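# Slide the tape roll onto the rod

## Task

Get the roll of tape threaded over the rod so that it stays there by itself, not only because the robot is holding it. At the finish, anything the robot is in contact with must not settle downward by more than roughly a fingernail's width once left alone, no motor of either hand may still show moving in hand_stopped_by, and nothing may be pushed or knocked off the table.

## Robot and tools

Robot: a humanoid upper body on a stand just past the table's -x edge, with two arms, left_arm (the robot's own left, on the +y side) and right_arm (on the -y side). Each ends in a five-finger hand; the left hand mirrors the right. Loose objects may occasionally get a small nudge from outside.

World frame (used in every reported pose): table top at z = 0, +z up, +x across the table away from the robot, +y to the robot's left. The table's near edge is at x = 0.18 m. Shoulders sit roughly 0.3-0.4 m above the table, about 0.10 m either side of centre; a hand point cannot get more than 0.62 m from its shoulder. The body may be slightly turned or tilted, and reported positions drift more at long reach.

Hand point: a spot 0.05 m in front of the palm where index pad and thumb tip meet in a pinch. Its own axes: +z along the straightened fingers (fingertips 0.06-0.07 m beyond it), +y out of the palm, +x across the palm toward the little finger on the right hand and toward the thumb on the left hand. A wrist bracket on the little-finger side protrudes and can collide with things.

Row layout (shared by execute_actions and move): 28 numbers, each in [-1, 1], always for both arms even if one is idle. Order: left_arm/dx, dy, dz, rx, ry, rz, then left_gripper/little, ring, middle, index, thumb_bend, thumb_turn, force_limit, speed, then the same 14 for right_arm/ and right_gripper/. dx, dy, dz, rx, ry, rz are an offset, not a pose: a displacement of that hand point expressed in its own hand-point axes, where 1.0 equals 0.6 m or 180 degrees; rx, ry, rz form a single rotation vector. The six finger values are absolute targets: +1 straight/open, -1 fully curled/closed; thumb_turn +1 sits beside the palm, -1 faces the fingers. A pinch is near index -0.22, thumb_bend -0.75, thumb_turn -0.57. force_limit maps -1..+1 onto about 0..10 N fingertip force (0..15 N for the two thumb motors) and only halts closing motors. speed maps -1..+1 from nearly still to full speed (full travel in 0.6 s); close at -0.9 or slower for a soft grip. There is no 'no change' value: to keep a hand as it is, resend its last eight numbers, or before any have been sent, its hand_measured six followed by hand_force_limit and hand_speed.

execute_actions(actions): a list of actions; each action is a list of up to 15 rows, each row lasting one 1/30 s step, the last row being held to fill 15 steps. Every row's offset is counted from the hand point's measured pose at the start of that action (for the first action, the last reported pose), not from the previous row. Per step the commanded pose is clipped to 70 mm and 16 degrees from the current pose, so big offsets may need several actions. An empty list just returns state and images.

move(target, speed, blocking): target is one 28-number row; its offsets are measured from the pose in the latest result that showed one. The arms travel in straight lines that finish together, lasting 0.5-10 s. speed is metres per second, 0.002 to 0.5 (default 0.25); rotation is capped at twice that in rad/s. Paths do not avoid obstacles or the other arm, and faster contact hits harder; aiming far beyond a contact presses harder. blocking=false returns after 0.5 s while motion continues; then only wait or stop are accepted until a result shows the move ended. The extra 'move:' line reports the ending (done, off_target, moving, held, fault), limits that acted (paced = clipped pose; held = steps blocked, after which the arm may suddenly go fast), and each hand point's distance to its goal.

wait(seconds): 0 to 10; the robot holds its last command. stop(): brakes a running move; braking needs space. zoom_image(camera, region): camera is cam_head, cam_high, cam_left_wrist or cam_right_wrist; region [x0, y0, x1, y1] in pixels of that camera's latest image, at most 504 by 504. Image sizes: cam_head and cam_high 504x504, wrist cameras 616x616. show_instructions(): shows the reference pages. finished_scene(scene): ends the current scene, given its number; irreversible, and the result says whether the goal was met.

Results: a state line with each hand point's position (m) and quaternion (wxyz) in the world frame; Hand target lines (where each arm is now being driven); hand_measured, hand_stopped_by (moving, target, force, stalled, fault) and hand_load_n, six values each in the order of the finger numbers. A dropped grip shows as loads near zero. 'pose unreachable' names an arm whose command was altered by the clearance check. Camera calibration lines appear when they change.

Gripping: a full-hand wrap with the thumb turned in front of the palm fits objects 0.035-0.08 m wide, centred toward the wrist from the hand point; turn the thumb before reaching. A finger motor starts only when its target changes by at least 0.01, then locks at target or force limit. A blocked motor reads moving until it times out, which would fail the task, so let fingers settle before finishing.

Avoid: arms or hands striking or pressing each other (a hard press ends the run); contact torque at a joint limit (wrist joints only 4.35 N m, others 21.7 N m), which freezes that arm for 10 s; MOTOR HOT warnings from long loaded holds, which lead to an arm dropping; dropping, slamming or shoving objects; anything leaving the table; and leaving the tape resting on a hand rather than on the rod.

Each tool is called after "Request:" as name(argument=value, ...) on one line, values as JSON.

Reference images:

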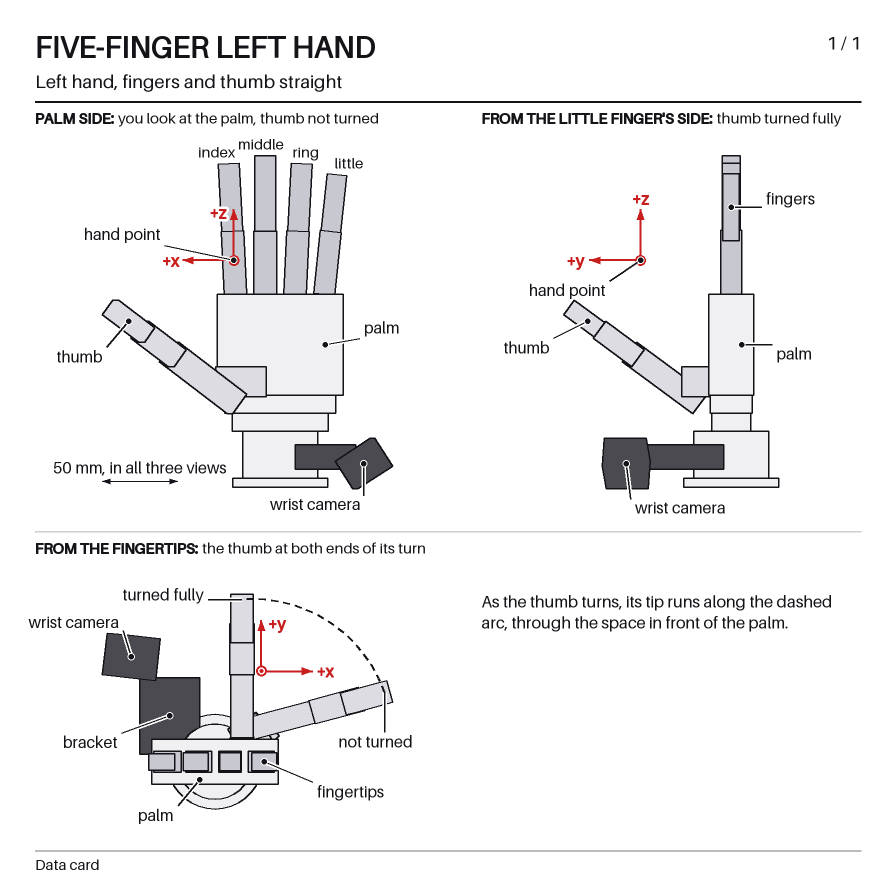

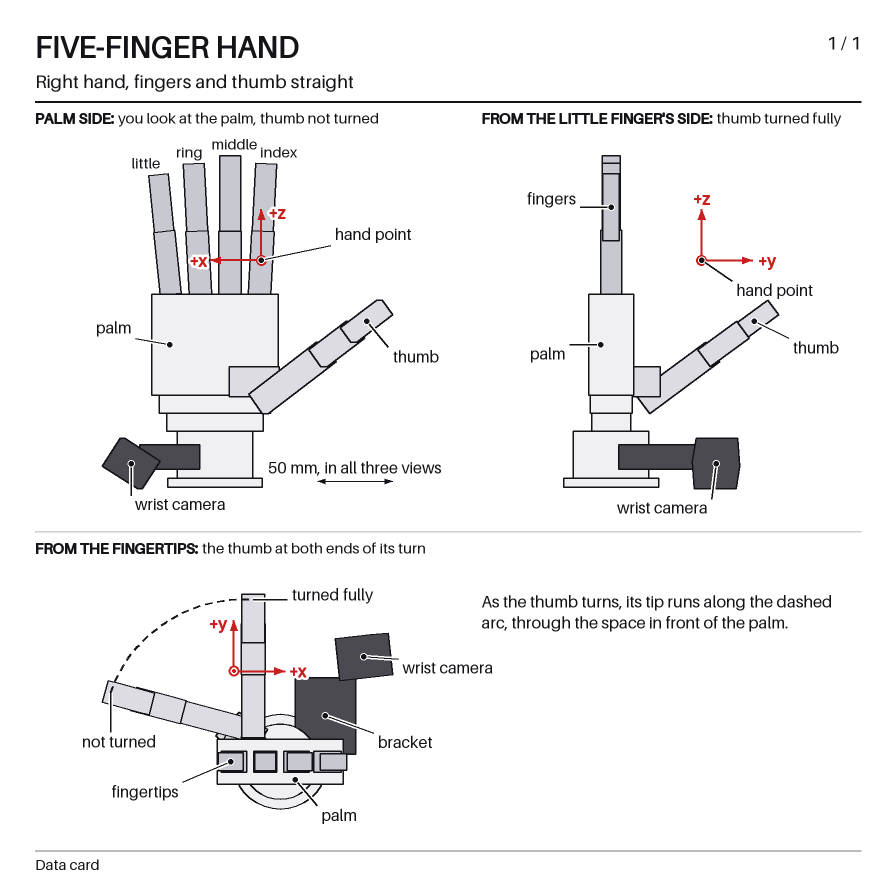

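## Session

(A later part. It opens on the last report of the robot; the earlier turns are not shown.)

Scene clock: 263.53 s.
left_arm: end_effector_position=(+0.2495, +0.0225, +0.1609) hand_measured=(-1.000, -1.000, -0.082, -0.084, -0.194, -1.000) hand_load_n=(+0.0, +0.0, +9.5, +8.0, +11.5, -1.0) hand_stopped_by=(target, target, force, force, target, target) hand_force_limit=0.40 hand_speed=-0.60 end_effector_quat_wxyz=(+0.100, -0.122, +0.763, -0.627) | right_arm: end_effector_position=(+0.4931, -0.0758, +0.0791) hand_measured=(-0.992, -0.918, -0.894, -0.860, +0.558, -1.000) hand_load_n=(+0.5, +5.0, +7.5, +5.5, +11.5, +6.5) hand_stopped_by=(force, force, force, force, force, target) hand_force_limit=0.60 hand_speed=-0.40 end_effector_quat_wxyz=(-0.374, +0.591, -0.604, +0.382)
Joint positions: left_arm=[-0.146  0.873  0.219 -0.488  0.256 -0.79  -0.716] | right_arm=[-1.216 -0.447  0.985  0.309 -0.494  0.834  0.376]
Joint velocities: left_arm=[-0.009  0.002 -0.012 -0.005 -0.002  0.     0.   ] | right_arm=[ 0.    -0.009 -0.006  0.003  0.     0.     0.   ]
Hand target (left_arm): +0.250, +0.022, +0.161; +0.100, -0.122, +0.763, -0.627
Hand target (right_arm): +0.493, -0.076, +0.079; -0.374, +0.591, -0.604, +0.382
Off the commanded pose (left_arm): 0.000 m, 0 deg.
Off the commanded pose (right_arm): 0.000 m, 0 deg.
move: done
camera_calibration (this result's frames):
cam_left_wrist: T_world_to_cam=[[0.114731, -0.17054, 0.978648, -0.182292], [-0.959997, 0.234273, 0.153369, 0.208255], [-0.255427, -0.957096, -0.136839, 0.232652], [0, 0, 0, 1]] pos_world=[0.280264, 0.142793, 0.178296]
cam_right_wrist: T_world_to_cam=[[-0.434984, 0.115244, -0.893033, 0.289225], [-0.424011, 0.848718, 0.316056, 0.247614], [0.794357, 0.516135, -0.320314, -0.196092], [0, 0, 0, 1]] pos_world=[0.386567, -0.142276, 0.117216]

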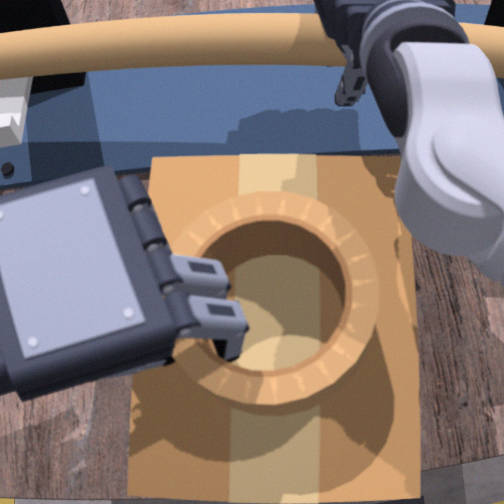

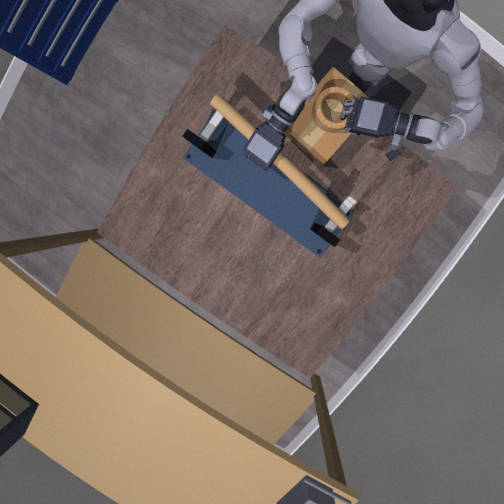

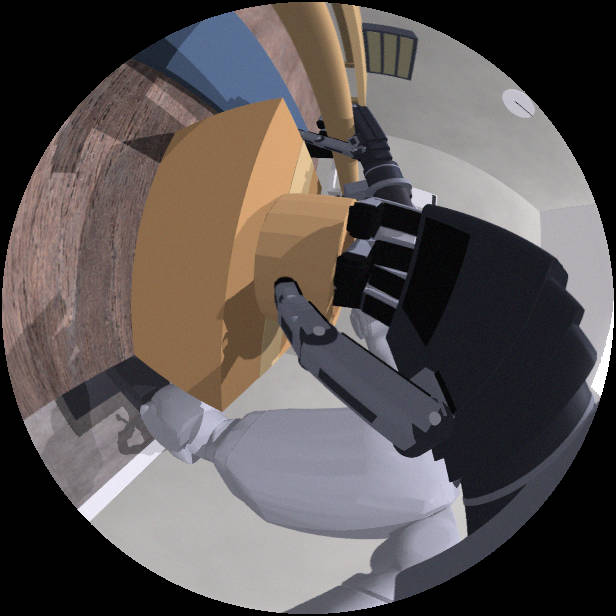

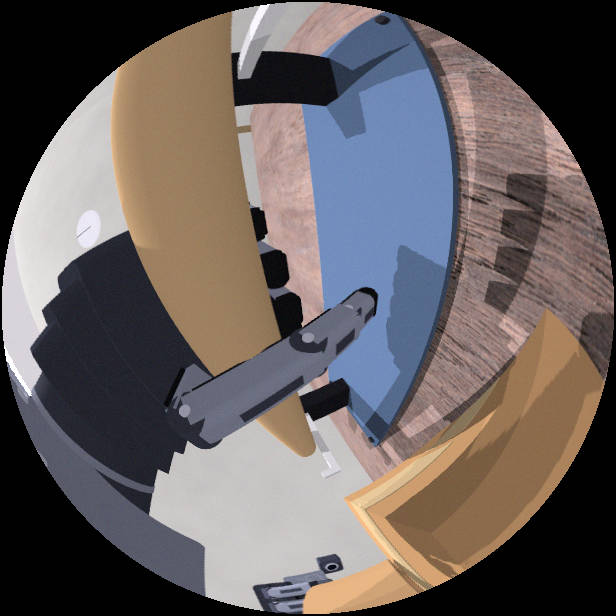

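Request:
move(target=[-0.0155, -0.089, -0.066, 0, 0, 0, -1, -1, -0.6, -0.6, -0.2, -1, 0.4, -0.6, 0.0122, -0.1643, -0.0888, 0.1159, -0.0631, 0.0728, -1, -1, -1, -1, -1, -1, 0.6, -0.4], speed=0.15)

Scene clock: 324.23 s.
left_arm: end_effector_position=(+0.2488, +0.0480, +0.2223) hand_measured=(-1.000, -1.000, -0.082, -0.084, -0.194, -1.000) hand_load_n=(+0.0, +0.0, +9.0, +7.5, +12.0, -1.0) hand_stopped_by=(target, target, force, force, target, target) hand_force_limit=0.40 hand_speed=-0.60 end_effector_quat_wxyz=(+0.100, -0.117, +0.764, -0.627) | right_arm: end_effector_position=(+0.4837, -0.0772, +0.1884) hand_measured=(-0.992, -0.918, -0.894, -0.860, +0.558, -1.000) hand_load_n=(+0.5, +5.0, +7.5, +5.5, +11.5, +6.5) hand_stopped_by=(force, force, force, force, force, target) hand_force_limit=0.60 hand_speed=-0.40 end_effector_quat_wxyz=(+0.574, -0.483, +0.544, -0.377)
Joint positions: left_arm=[-0.144  1.133  0.423 -0.482 -0.12  -0.73  -0.806] | right_arm=[-0.963 -0.677  0.665 -0.175 -0.442  0.709  0.153]
Joint velocities: left_arm=[ 0.002  0.003 -0.006 -0.002 -0.003  0.     0.   ] | right_arm=[ 0.021 -0.002 -0.015  0.008  0.009  0.     0.   ]
Hand target (left_arm): +0.249, +0.049, +0.222; +0.099, -0.119, +0.764, -0.627
Hand target (right_arm): +0.483, -0.077, +0.188; +0.575, -0.482, +0.544, -0.375
Off the commanded pose (left_arm): 0.005 m, 1 deg.
Off the commanded pose (right_arm): 0.007 m, 1 deg.
move: off_target (left_arm, right_arm)
camera_calibration (this result's frames):
cam_left_wrist: T_world_to_cam=[[0.106297, -0.172866, 0.979193, -0.235817], [-0.959243, 0.241482, 0.146763, 0.193062], [-0.261828, -0.954884, -0.140152, 0.26747], [0, 0, 0, 1]] pos_world=[0.280291, 0.168017, 0.240063]
cam_right_wrist: T_world_to_cam=[[-0.116899, 0.347894, -0.930217, 0.254052], [-0.623646, 0.703228, 0.341375, 0.290873], [0.772917, 0.620033, 0.134756, -0.220229], [0, 0, 0, 1]] pos_world=[0.381319, -0.156384, 0.166704]

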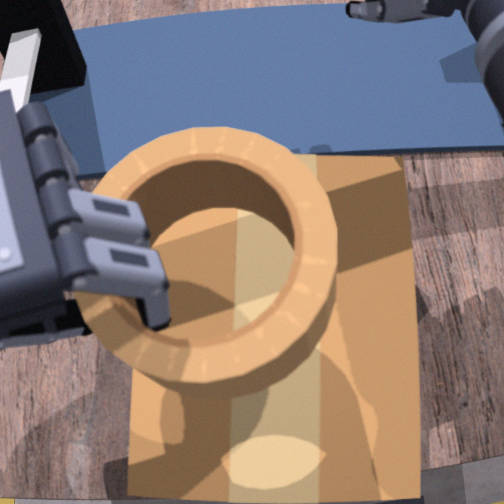

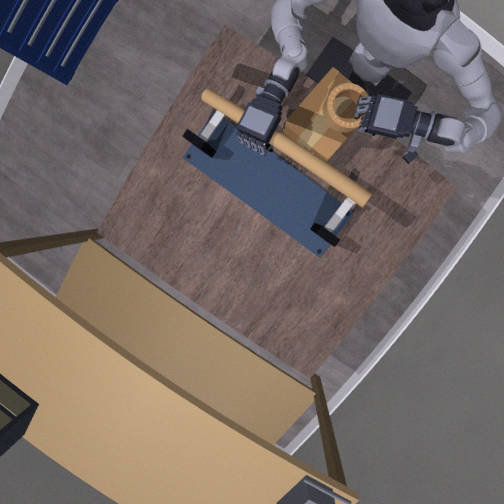

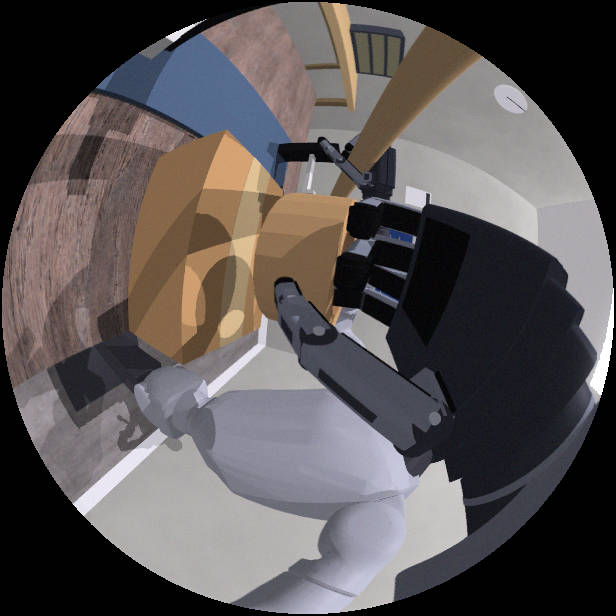

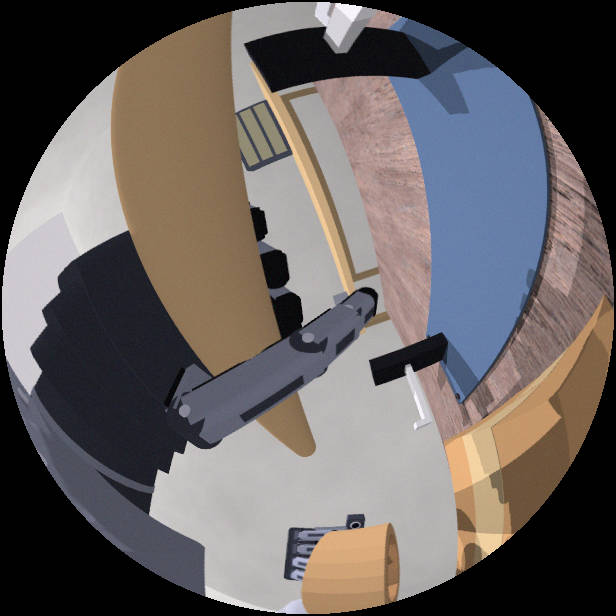

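Request:
zoom_image(camera="cam_right_wrist", region=[240, 380, 360, 500])

Request:
zoom_image(camera="cam_high", region=[190, 60, 430, 260])

Region (240, 380, 360, 500) of cam_right_wrist's 616x616 image, scaled by 4.200, with more detail than that image has.

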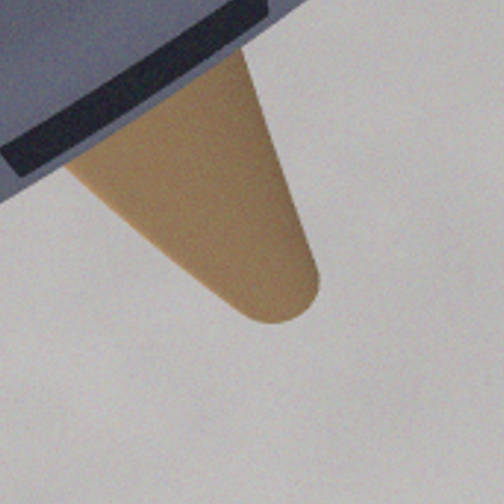

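Region (190, 60, 430, 260) of cam_high's 504x504 image, scaled by 2.100, with more detail than that image has.

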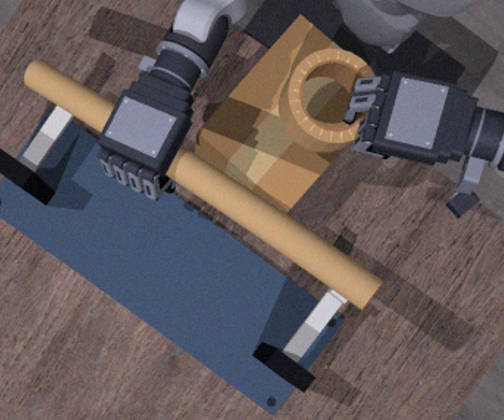

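Request:
move(target=[-0.1443, -0.0632, -0.1298, 0.298, -0.1465, -0.3271, -1, -1, -0.6, -0.6, -0.2, -1, 0.4, -0.6, 0.1648, 0.0023, -0.0249, 0, 0, 0, -1, -1, -1, -1, -1, -1, 0.6, -0.4], speed=0.3)

Scene clock: 376.83 s.
left_arm: end_effector_position=(+0.3131, +0.1522, +0.2774) hand_measured=(-1.000, -1.000, -0.082, -0.084, -0.194, -1.000) hand_load_n=(+0.0, +0.0, +7.0, +8.0, +13.5, +0.0) hand_stopped_by=(target, target, force, force, target, target) hand_force_limit=0.40 hand_speed=-0.60 end_effector_quat_wxyz=(-0.022, +0.533, -0.223, +0.816) | right_arm: end_effector_position=(+0.4796, -0.1725, +0.1645) hand_measured=(-0.992, -0.918, -0.894, -0.860, +0.558, -1.000) hand_load_n=(+0.5, +5.0, +7.5, +5.5, +11.5, +6.5) hand_stopped_by=(force, force, force, force, force, target) hand_force_limit=0.60 hand_speed=-0.40 end_effector_quat_wxyz=(+0.578, -0.478, +0.544, -0.376)
Joint positions: left_arm=[ 0.312  0.544  0.562 -0.495 -0.504 -0.326 -0.399] | right_arm=[-0.754 -0.893  0.446  0.095 -0.295  0.165  0.045]
Joint velocities: left_arm=[ 0.014 -0.015 -0.006 -0.006 -0.005  0.006  0.   ] | right_arm=[ 0.003 -0.006  0.008 -0.003 -0.015 -0.002  0.   ]
Hand target (left_arm): +0.313, +0.153, +0.278; -0.020, +0.535, -0.219, +0.816
Hand target (right_arm): +0.480, -0.173, +0.165; +0.579, -0.476, +0.545, -0.376
Off the commanded pose (left_arm): 0.013 m, 4 deg.
Off the commanded pose (right_arm): 0.003 m, 1 deg.
move: off_target (left_arm)
camera_calibration (this result's frames):
cam_left_wrist: T_world_to_cam=[[0.228856, 0.912186, 0.339913, -0.30478], [-0.827184, -0.00186438, 0.561927, 0.102078], [0.513216, -0.409771, 0.75412, -0.182144], [0, 0, 0, 1]] pos_world=[0.247667, 0.203569, 0.183596]
cam_right_wrist: T_world_to_cam=[[-0.110529, 0.356794, -0.927621, 0.262496], [-0.624259, 0.701334, 0.344139, 0.36292], [0.773359, 0.617113, 0.145214, -0.157194], [0, 0, 0, 1]] pos_world=[0.377137, -0.251179, 0.141429]

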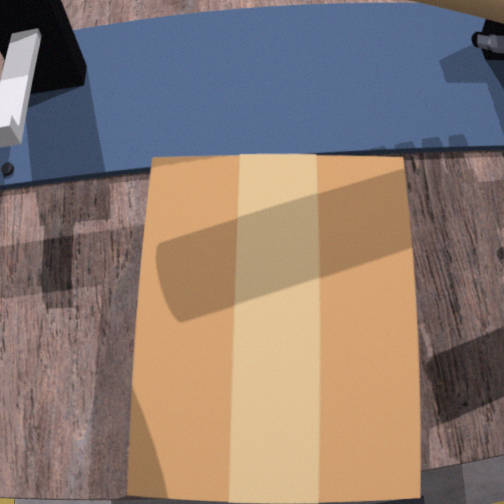

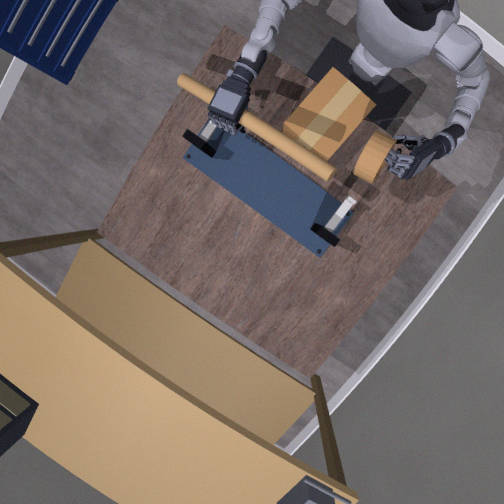

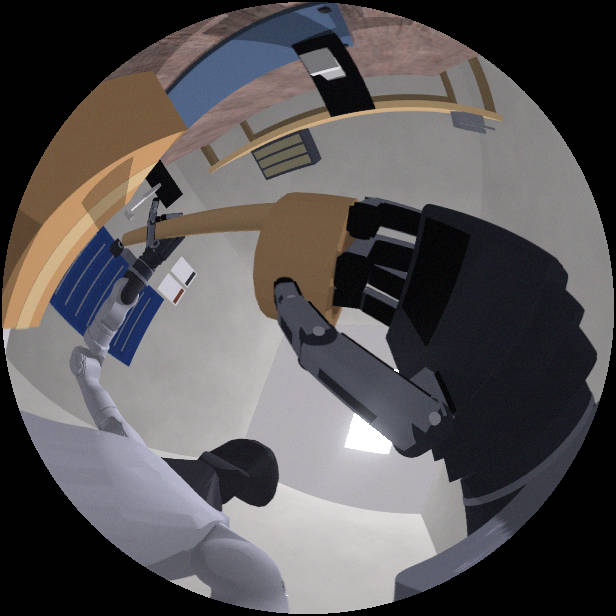

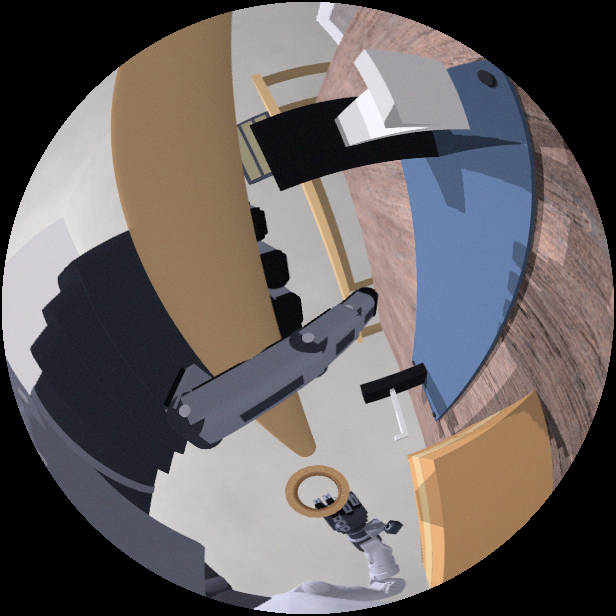

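Request:
execute_actions(actions=[])

Scene clock: 388.03 s.
left_arm: end_effector_position=(+0.3132, +0.1522, +0.2773) hand_measured=(-1.000, -1.000, -0.082, -0.084, -0.194, -1.000) hand_load_n=(+0.0, +0.0, +7.0, +8.0, +13.5, +0.0) hand_stopped_by=(target, target, force, force, target, target) hand_force_limit=0.40 hand_speed=-0.60 end_effector_quat_wxyz=(-0.022, +0.534, -0.223, +0.816) | right_arm: end_effector_position=(+0.4796, -0.1725, +0.1647) hand_measured=(-0.992, -0.918, -0.894, -0.860, +0.558, -1.000) hand_load_n=(+0.5, +5.0, +7.5, +5.5, +11.5, +6.5) hand_stopped_by=(force, force, force, force, force, target) hand_force_limit=0.60 hand_speed=-0.40 end_effector_quat_wxyz=(+0.578, -0.478, +0.544, -0.376)
Joint positions: left_arm=[ 0.312  0.543  0.562 -0.495 -0.504 -0.325 -0.399] | right_arm=[-0.754 -0.893  0.445  0.095 -0.295  0.165  0.045]
Joint velocities: left_arm=[ 0.006 -0.003 -0.002 -0.005 -0.005  0.     0.   ] | right_arm=[-0.005  0.002 -0.012  0.003  0.003  0.     0.   ]
Hand target (left_arm): +0.313, +0.153, +0.278; -0.020, +0.535, -0.219, +0.816
Hand target (right_arm): +0.480, -0.173, +0.165; +0.579, -0.476, +0.545, -0.376
Off the commanded pose (left_arm): 0.013 m, 4 deg.
Off the commanded pose (right_arm): 0.003 m, 1 deg.
camera_calibration (this result's frames):
cam_left_wrist: T_world_to_cam=[[0.22876, 0.912386, 0.339443, -0.304692], [-0.826889, -0.00189683, 0.562363, 0.101967], [0.513735, -0.409328, 0.754007, -0.182278], [0, 0, 0, 1]] pos_world=[0.24766, 0.203579, 0.183522]
cam_right_wrist: T_world_to_cam=[[-0.110117, 0.356968, -0.927603, 0.2625], [-0.624226, 0.701418, 0.344028, 0.362968], [0.773445, 0.616917, 0.145591, -0.15734], [0, 0, 0, 1]] pos_world=[0.377173, -0.251231, 0.141532]

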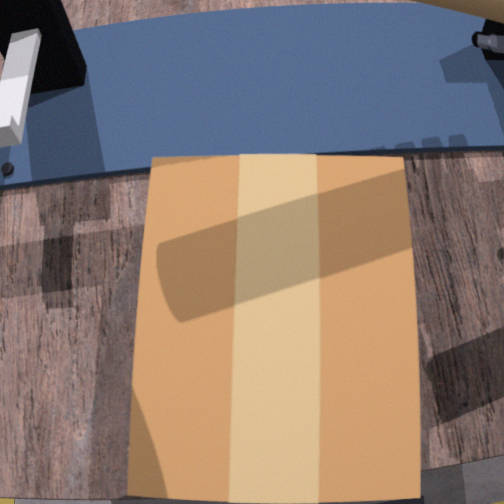

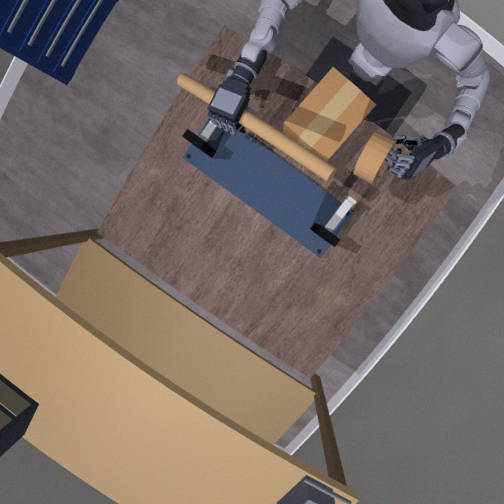

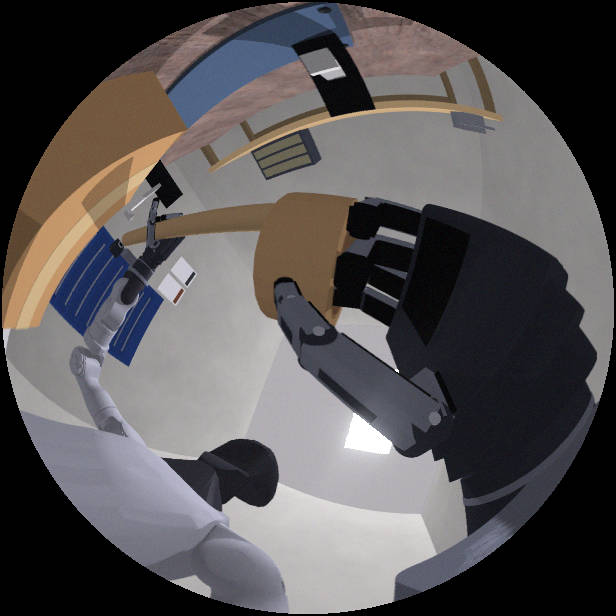

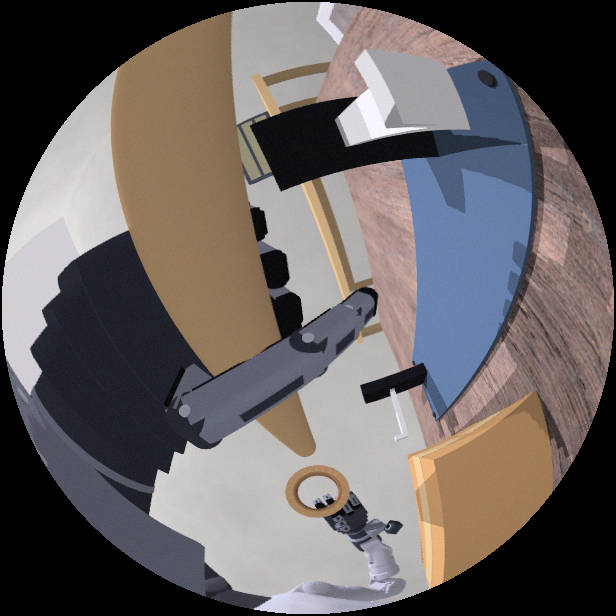

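Request:
zoom_image(camera="cam_right_wrist", region=[250, 410, 410, 570])

Region (250, 410, 410, 570) of cam_right_wrist's 616x616 image, scaled by 3.150, with more detail than that image has.

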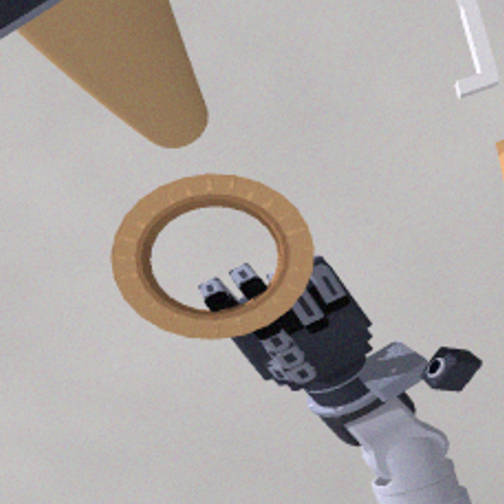

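Request:
move(target=[-0.051,-0.0037,0.12,-0.0139,0.0045,-0.018,-1,-1,-0.6,-0.6,-0.2,-1,0.4,-0.6,0,0,0,0,0,0,-1,-1,-1,-1,-1,-1,0.6,-0.4], speed=0.1)

Scene clock: 423.50 s.
left_arm: end_effector_position=(+0.3901, +0.1359, +0.2737) hand_measured=(-1.000, -1.000, -0.082, -0.084, -0.194, -1.000) hand_load_n=(+0.0, +0.0, +6.5, +8.0, +13.5, +0.0) hand_stopped_by=(target, target, force, force, target, target) hand_force_limit=0.40 hand_speed=-0.60 end_effector_quat_wxyz=(+0.020, +0.536, -0.219, +0.815) | right_arm: end_effector_position=(+0.4796, -0.1725, +0.1647) hand_measured=(-0.992, -0.918, -0.894, -0.860, +0.558, -1.000) hand_load_n=(+0.5, +5.0, +7.5, +5.5, +11.5, +6.5) hand_stopped_by=(force, force, force, force, force, target) hand_force_limit=0.60 hand_speed=-0.40 end_effector_quat_wxyz=(+0.578, -0.478, +0.544, -0.376)
Joint positions: left_arm=[-0.125  0.644  0.362 -0.178 -0.449 -0.234 -0.388] | right_arm=[-0.754 -0.893  0.445  0.095 -0.295  0.165  0.045]
Joint velocities: left_arm=[ 0.     0.     0.    -0.002 -0.003  0.    -0.001] | right_arm=[-0.012  0.002  0.021 -0.015 -0.021  0.     0.   ]
Hand target (left_arm): +0.390, +0.135, +0.273; +0.019, +0.536, -0.223, +0.814
Hand target (right_arm): +0.480, -0.173, +0.165; +0.578, -0.478, +0.544, -0.376
Off the commanded pose (left_arm): 0.003 m, 1 deg.
Off the commanded pose (right_arm): 0.000 m, 0 deg.
move: done
camera_calibration (this result's frames):
cam_left_wrist: T_world_to_cam=[[0.293651, 0.911622, 0.287603, -0.317198], [-0.811608, 0.0788123, 0.578862, 0.146083], [0.505037, -0.403404, 0.763023, -0.22561], [0, 0, 0, 1]] pos_world=[0.325649, 0.18664, 0.178811]
cam_right_wrist: T_world_to_cam=[[-0.110117, 0.356969, -0.927603, 0.2625], [-0.624226, 0.701417, 0.344028, 0.362968], [0.773444, 0.616917, 0.145591, -0.157339], [0, 0, 0, 1]] pos_world=[0.377173, -0.251231, 0.141532]

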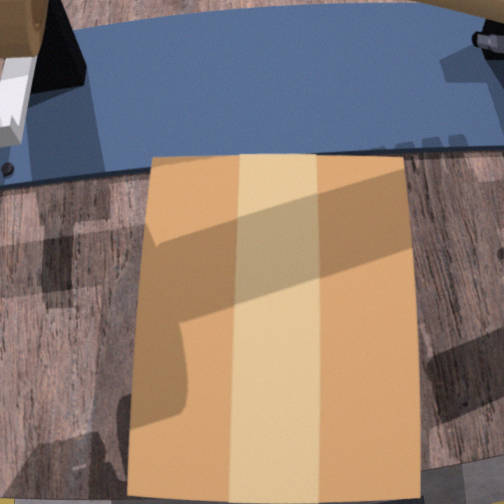

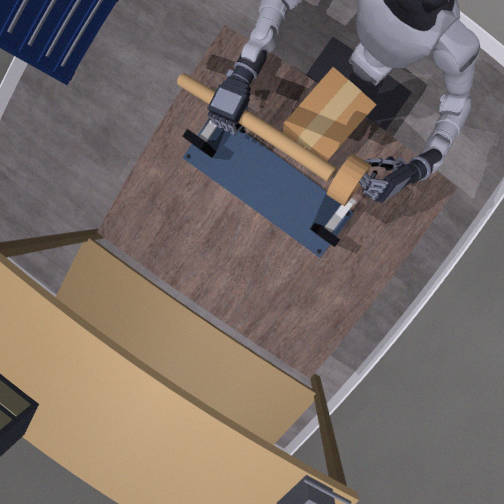

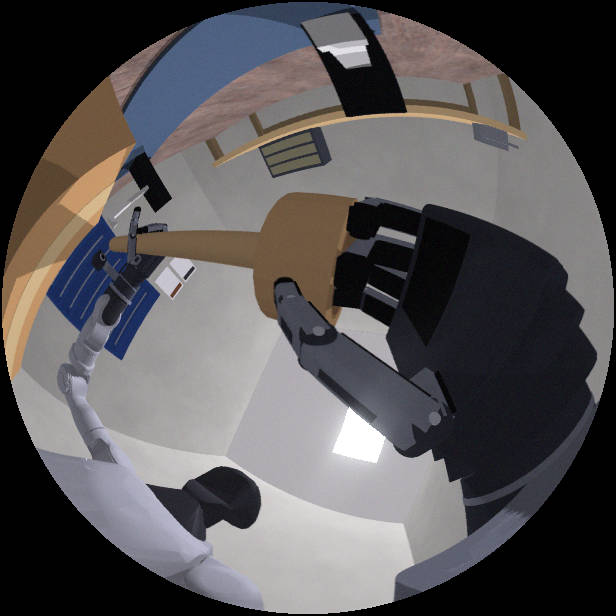

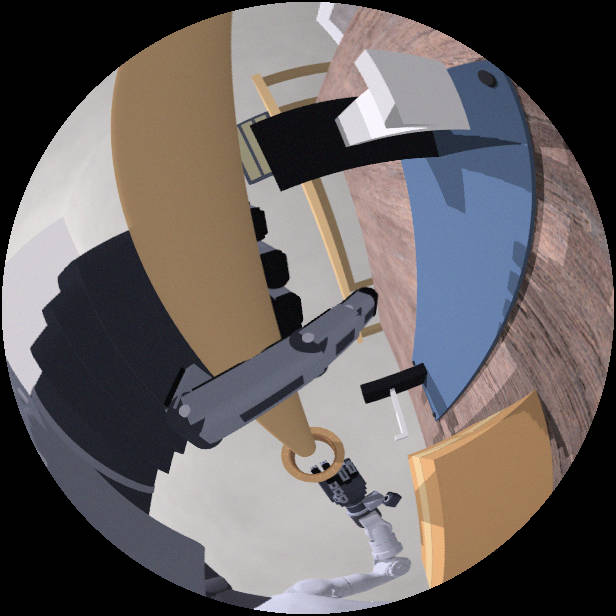

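Request:
zoom_image(camera="cam_right_wrist", region=[262, 405, 362, 505])

Request:
zoom_image(camera="cam_high", region=[280, 120, 420, 260])

Region (262, 405, 362, 505) of cam_right_wrist's 616x616 image, scaled by 5.040, with more detail than that image has.

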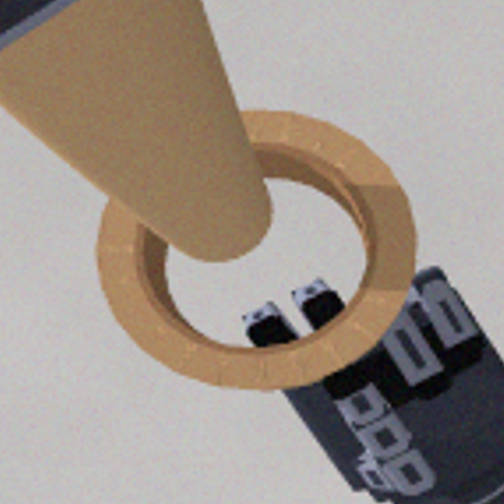

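Region (280, 120, 420, 260) of cam_high's 504x504 image, scaled by 3.600, with more detail than that image has.

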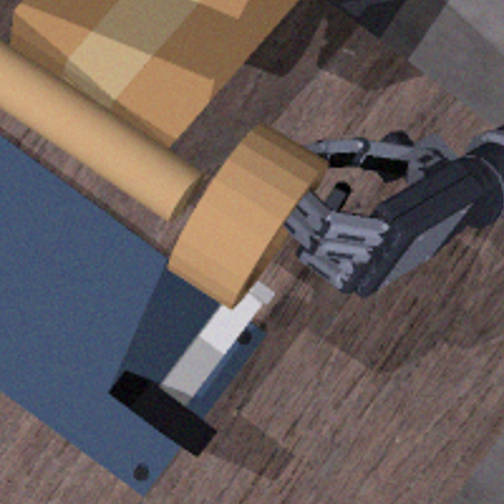

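Request:
move(target=[-0.0018,0.047,0.0175,0,0,0,-1,-1,-0.6,-0.6,-0.2,-1,0.4,-0.6,-0.0495,-0.0007,0.0075,0,0,0,-1,-1,-1,-1,-1,-1,0.6,-0.4], speed=0.04)

Request:
zoom_image(camera="cam_right_wrist", region=[252, 390, 372, 510])

Scene clock: 455.03 s.
left_arm: end_effector_position=(+0.3913, +0.1081, +0.2649) hand_measured=(-1.000, -1.000, -0.082, -0.084, -0.194, -1.000) hand_load_n=(+0.0, +0.0, +7.0, +8.0, +13.0, +0.0) hand_stopped_by=(target, target, force, force, target, target) hand_force_limit=0.40 hand_speed=-0.60 end_effector_quat_wxyz=(+0.021, +0.538, -0.218, +0.814) | right_arm: end_effector_position=(+0.4803, -0.1434, +0.1707) hand_measured=(-0.992, -0.918, -0.894, -0.860, +0.558, -1.000) hand_load_n=(+0.5, +5.0, +7.5, +5.5, +11.5, +6.5) hand_stopped_by=(force, force, force, force, force, target) hand_force_limit=0.60 hand_speed=-0.40 end_effector_quat_wxyz=(+0.577, -0.480, +0.545, -0.374)
Joint positions: left_arm=[-0.134  0.593  0.262 -0.243 -0.36  -0.21  -0.285] | right_arm=[-0.795 -0.842  0.497 -0.026 -0.33   0.338  0.076]
Joint velocities: left_arm=[-0.005  0.     0.003  0.006  0.     0.     0.007] | right_arm=[-0.006 -0.006  0.018 -0.009  0.017  0.007  0.   ]
Hand target (left_arm): +0.391, +0.107, +0.265; +0.020, +0.537, -0.219, +0.814
Hand target (right_arm): +0.481, -0.143, +0.171; +0.576, -0.480, +0.544, -0.376
Off the commanded pose (left_arm): 0.002 m, 0 deg.
Off the commanded pose (right_arm): 0.002 m, 0 deg.
move: done
camera_calibration (this result's frames):
cam_left_wrist: T_world_to_cam=[[0.295295, 0.912608, 0.28275, -0.289131], [-0.808683, 0.0811567, 0.582619, 0.151927], [0.508756, -0.400699, 0.761976, -0.23227], [0, 0, 0, 1]] pos_world=[0.326408, 0.158463, 0.170221]
cam_right_wrist: T_world_to_cam=[[-0.115834, 0.356652, -0.927028, 0.260426], [-0.624733, 0.699426, 0.347149, 0.340288], [0.772199, 0.619357, 0.141795, -0.175121], [0, 0, 0, 1]] pos_world=[0.377984, -0.222426, 0.148123]

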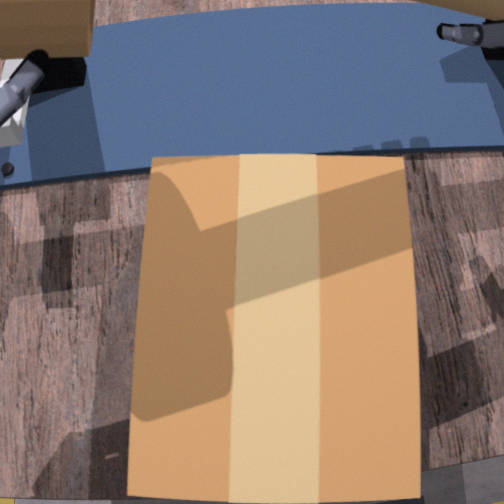

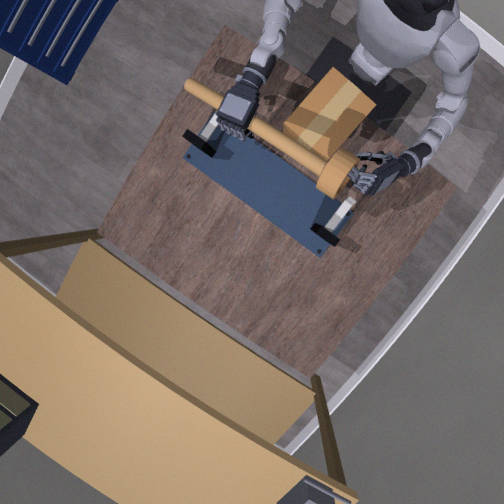

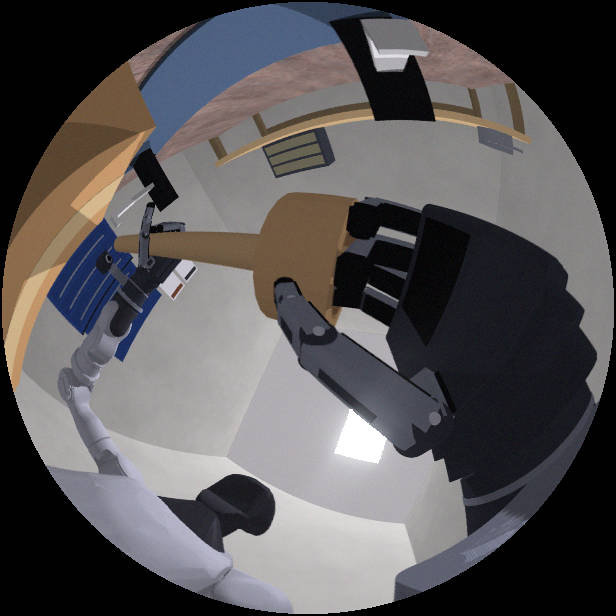

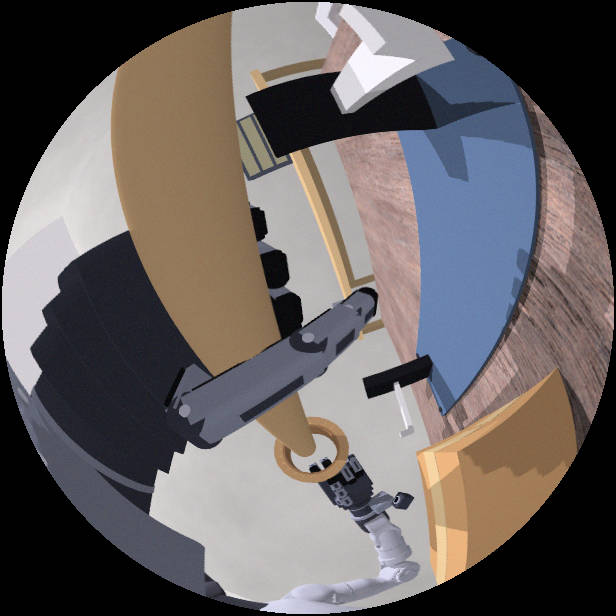

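Region (252, 390, 372, 510) of cam_right_wrist's 616x616 image, scaled by 4.200, with more detail than that image has.

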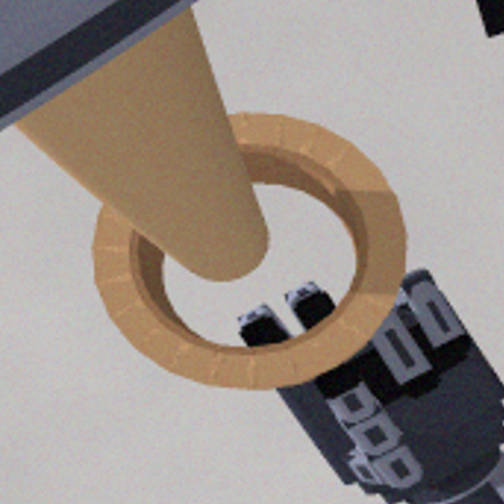

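Request:
move(target=[0.0045,0.0225,0.0155,0,0,0,-1,-1,-0.6,-0.6,-0.2,-1,0.4,-0.6,-0.0577,-0.0008,0.0087,0,0,0,-1,-1,-1,-1,-1,-1,0.6,-0.4], speed=0.045)

Request:
zoom_image(camera="cam_right_wrist", region=[242, 380, 382, 520])

Scene clock: 468.93 s.
left_arm: end_effector_position=(+0.3941, +0.0926, +0.2650) hand_measured=(-1.000, -1.000, -0.082, -0.084, -0.194, -1.000) hand_load_n=(+0.0, +0.0, +6.5, +8.0, +13.5, +0.0) hand_stopped_by=(target, target, force, force, target, target) hand_force_limit=0.40 hand_speed=-0.60 end_effector_quat_wxyz=(+0.023, +0.539, -0.216, +0.814) | right_arm: end_effector_position=(+0.4817, -0.1100, +0.1791) hand_measured=(-0.992, -0.918, -0.894, -0.860, +0.558, -1.000) hand_load_n=(+0.5, +5.0, +7.5, +5.5, +11.5, +6.5) hand_stopped_by=(force, force, force, force, force, target) hand_force_limit=0.60 hand_speed=-0.40 end_effector_quat_wxyz=(+0.576, -0.481, +0.545, -0.373)
Joint positions: left_arm=[-0.156  0.58   0.204 -0.28  -0.322 -0.171 -0.224] | right_arm=[-0.867 -0.767  0.573 -0.123 -0.381  0.529  0.114]
Joint velocities: left_arm=[ 0.005  0.006  0.003 -0.002  0.015  0.     0.005] | right_arm=[ 0.002  0.008 -0.012 -0.009  0.014  0.006  0.   ]
Hand target (left_arm): +0.394, +0.092, +0.265; +0.022, +0.539, -0.218, +0.814
Hand target (right_arm): +0.482, -0.110, +0.179; +0.575, -0.482, +0.544, -0.375
Off the commanded pose (left_arm): 0.001 m, 0 deg.
Off the commanded pose (right_arm): 0.001 m, 0 deg.
move: done
camera_calibration (this result's frames):
cam_left_wrist: T_world_to_cam=[[0.297161, 0.91325, 0.278692, -0.275525], [-0.806862, 0.0841074, 0.584722, 0.153865], [0.510557, -0.398622, 0.761861, -0.240794], [0, 0, 0, 1]] pos_world=[0.328962, 0.142696, 0.17027]
cam_right_wrist: T_world_to_cam=[[-0.118799, 0.356135, -0.926852, 0.257728], [-0.624619, 0.698818, 0.348575, 0.314502], [0.771841, 0.62034, 0.139429, -0.197349], [0, 0, 0, 1]] pos_world=[0.379384, -0.189142, 0.156765]

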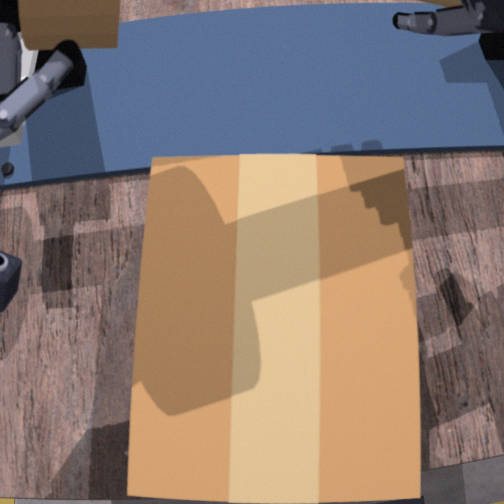

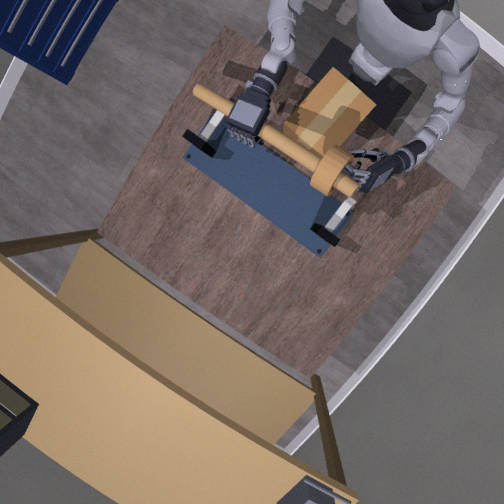

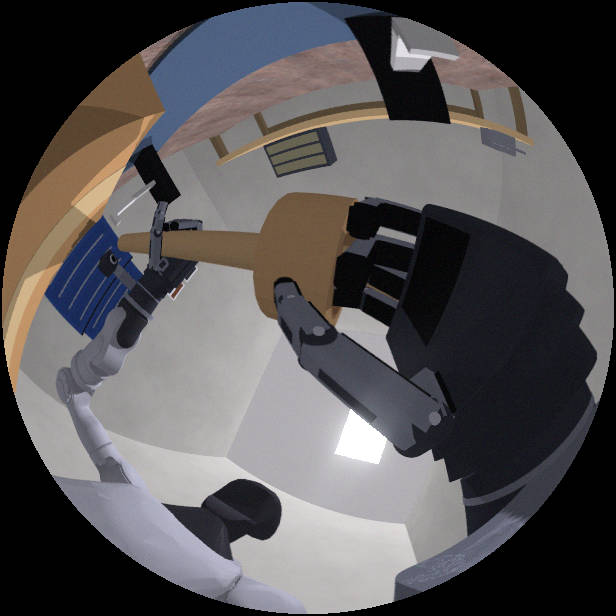

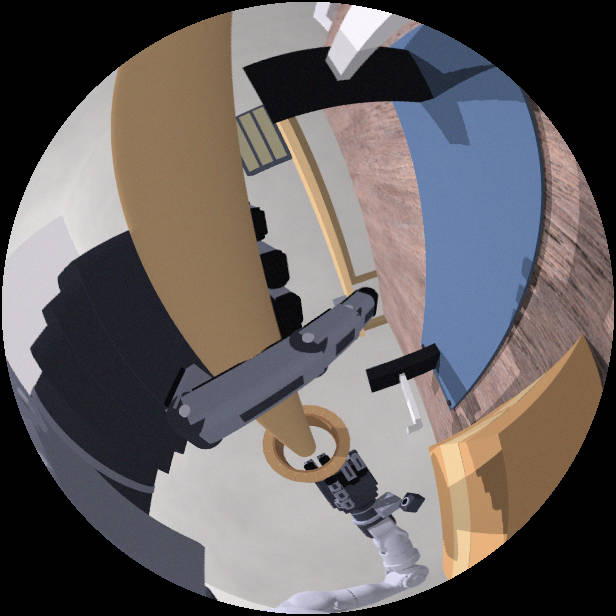

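Region (242, 380, 382, 520) of cam_right_wrist's 616x616 image, scaled by 3.600, with more detail than that image has.

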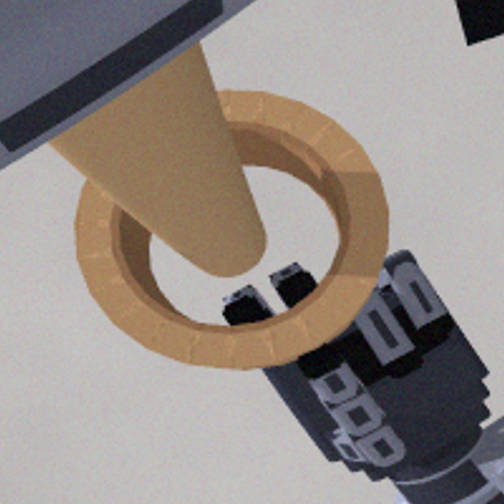

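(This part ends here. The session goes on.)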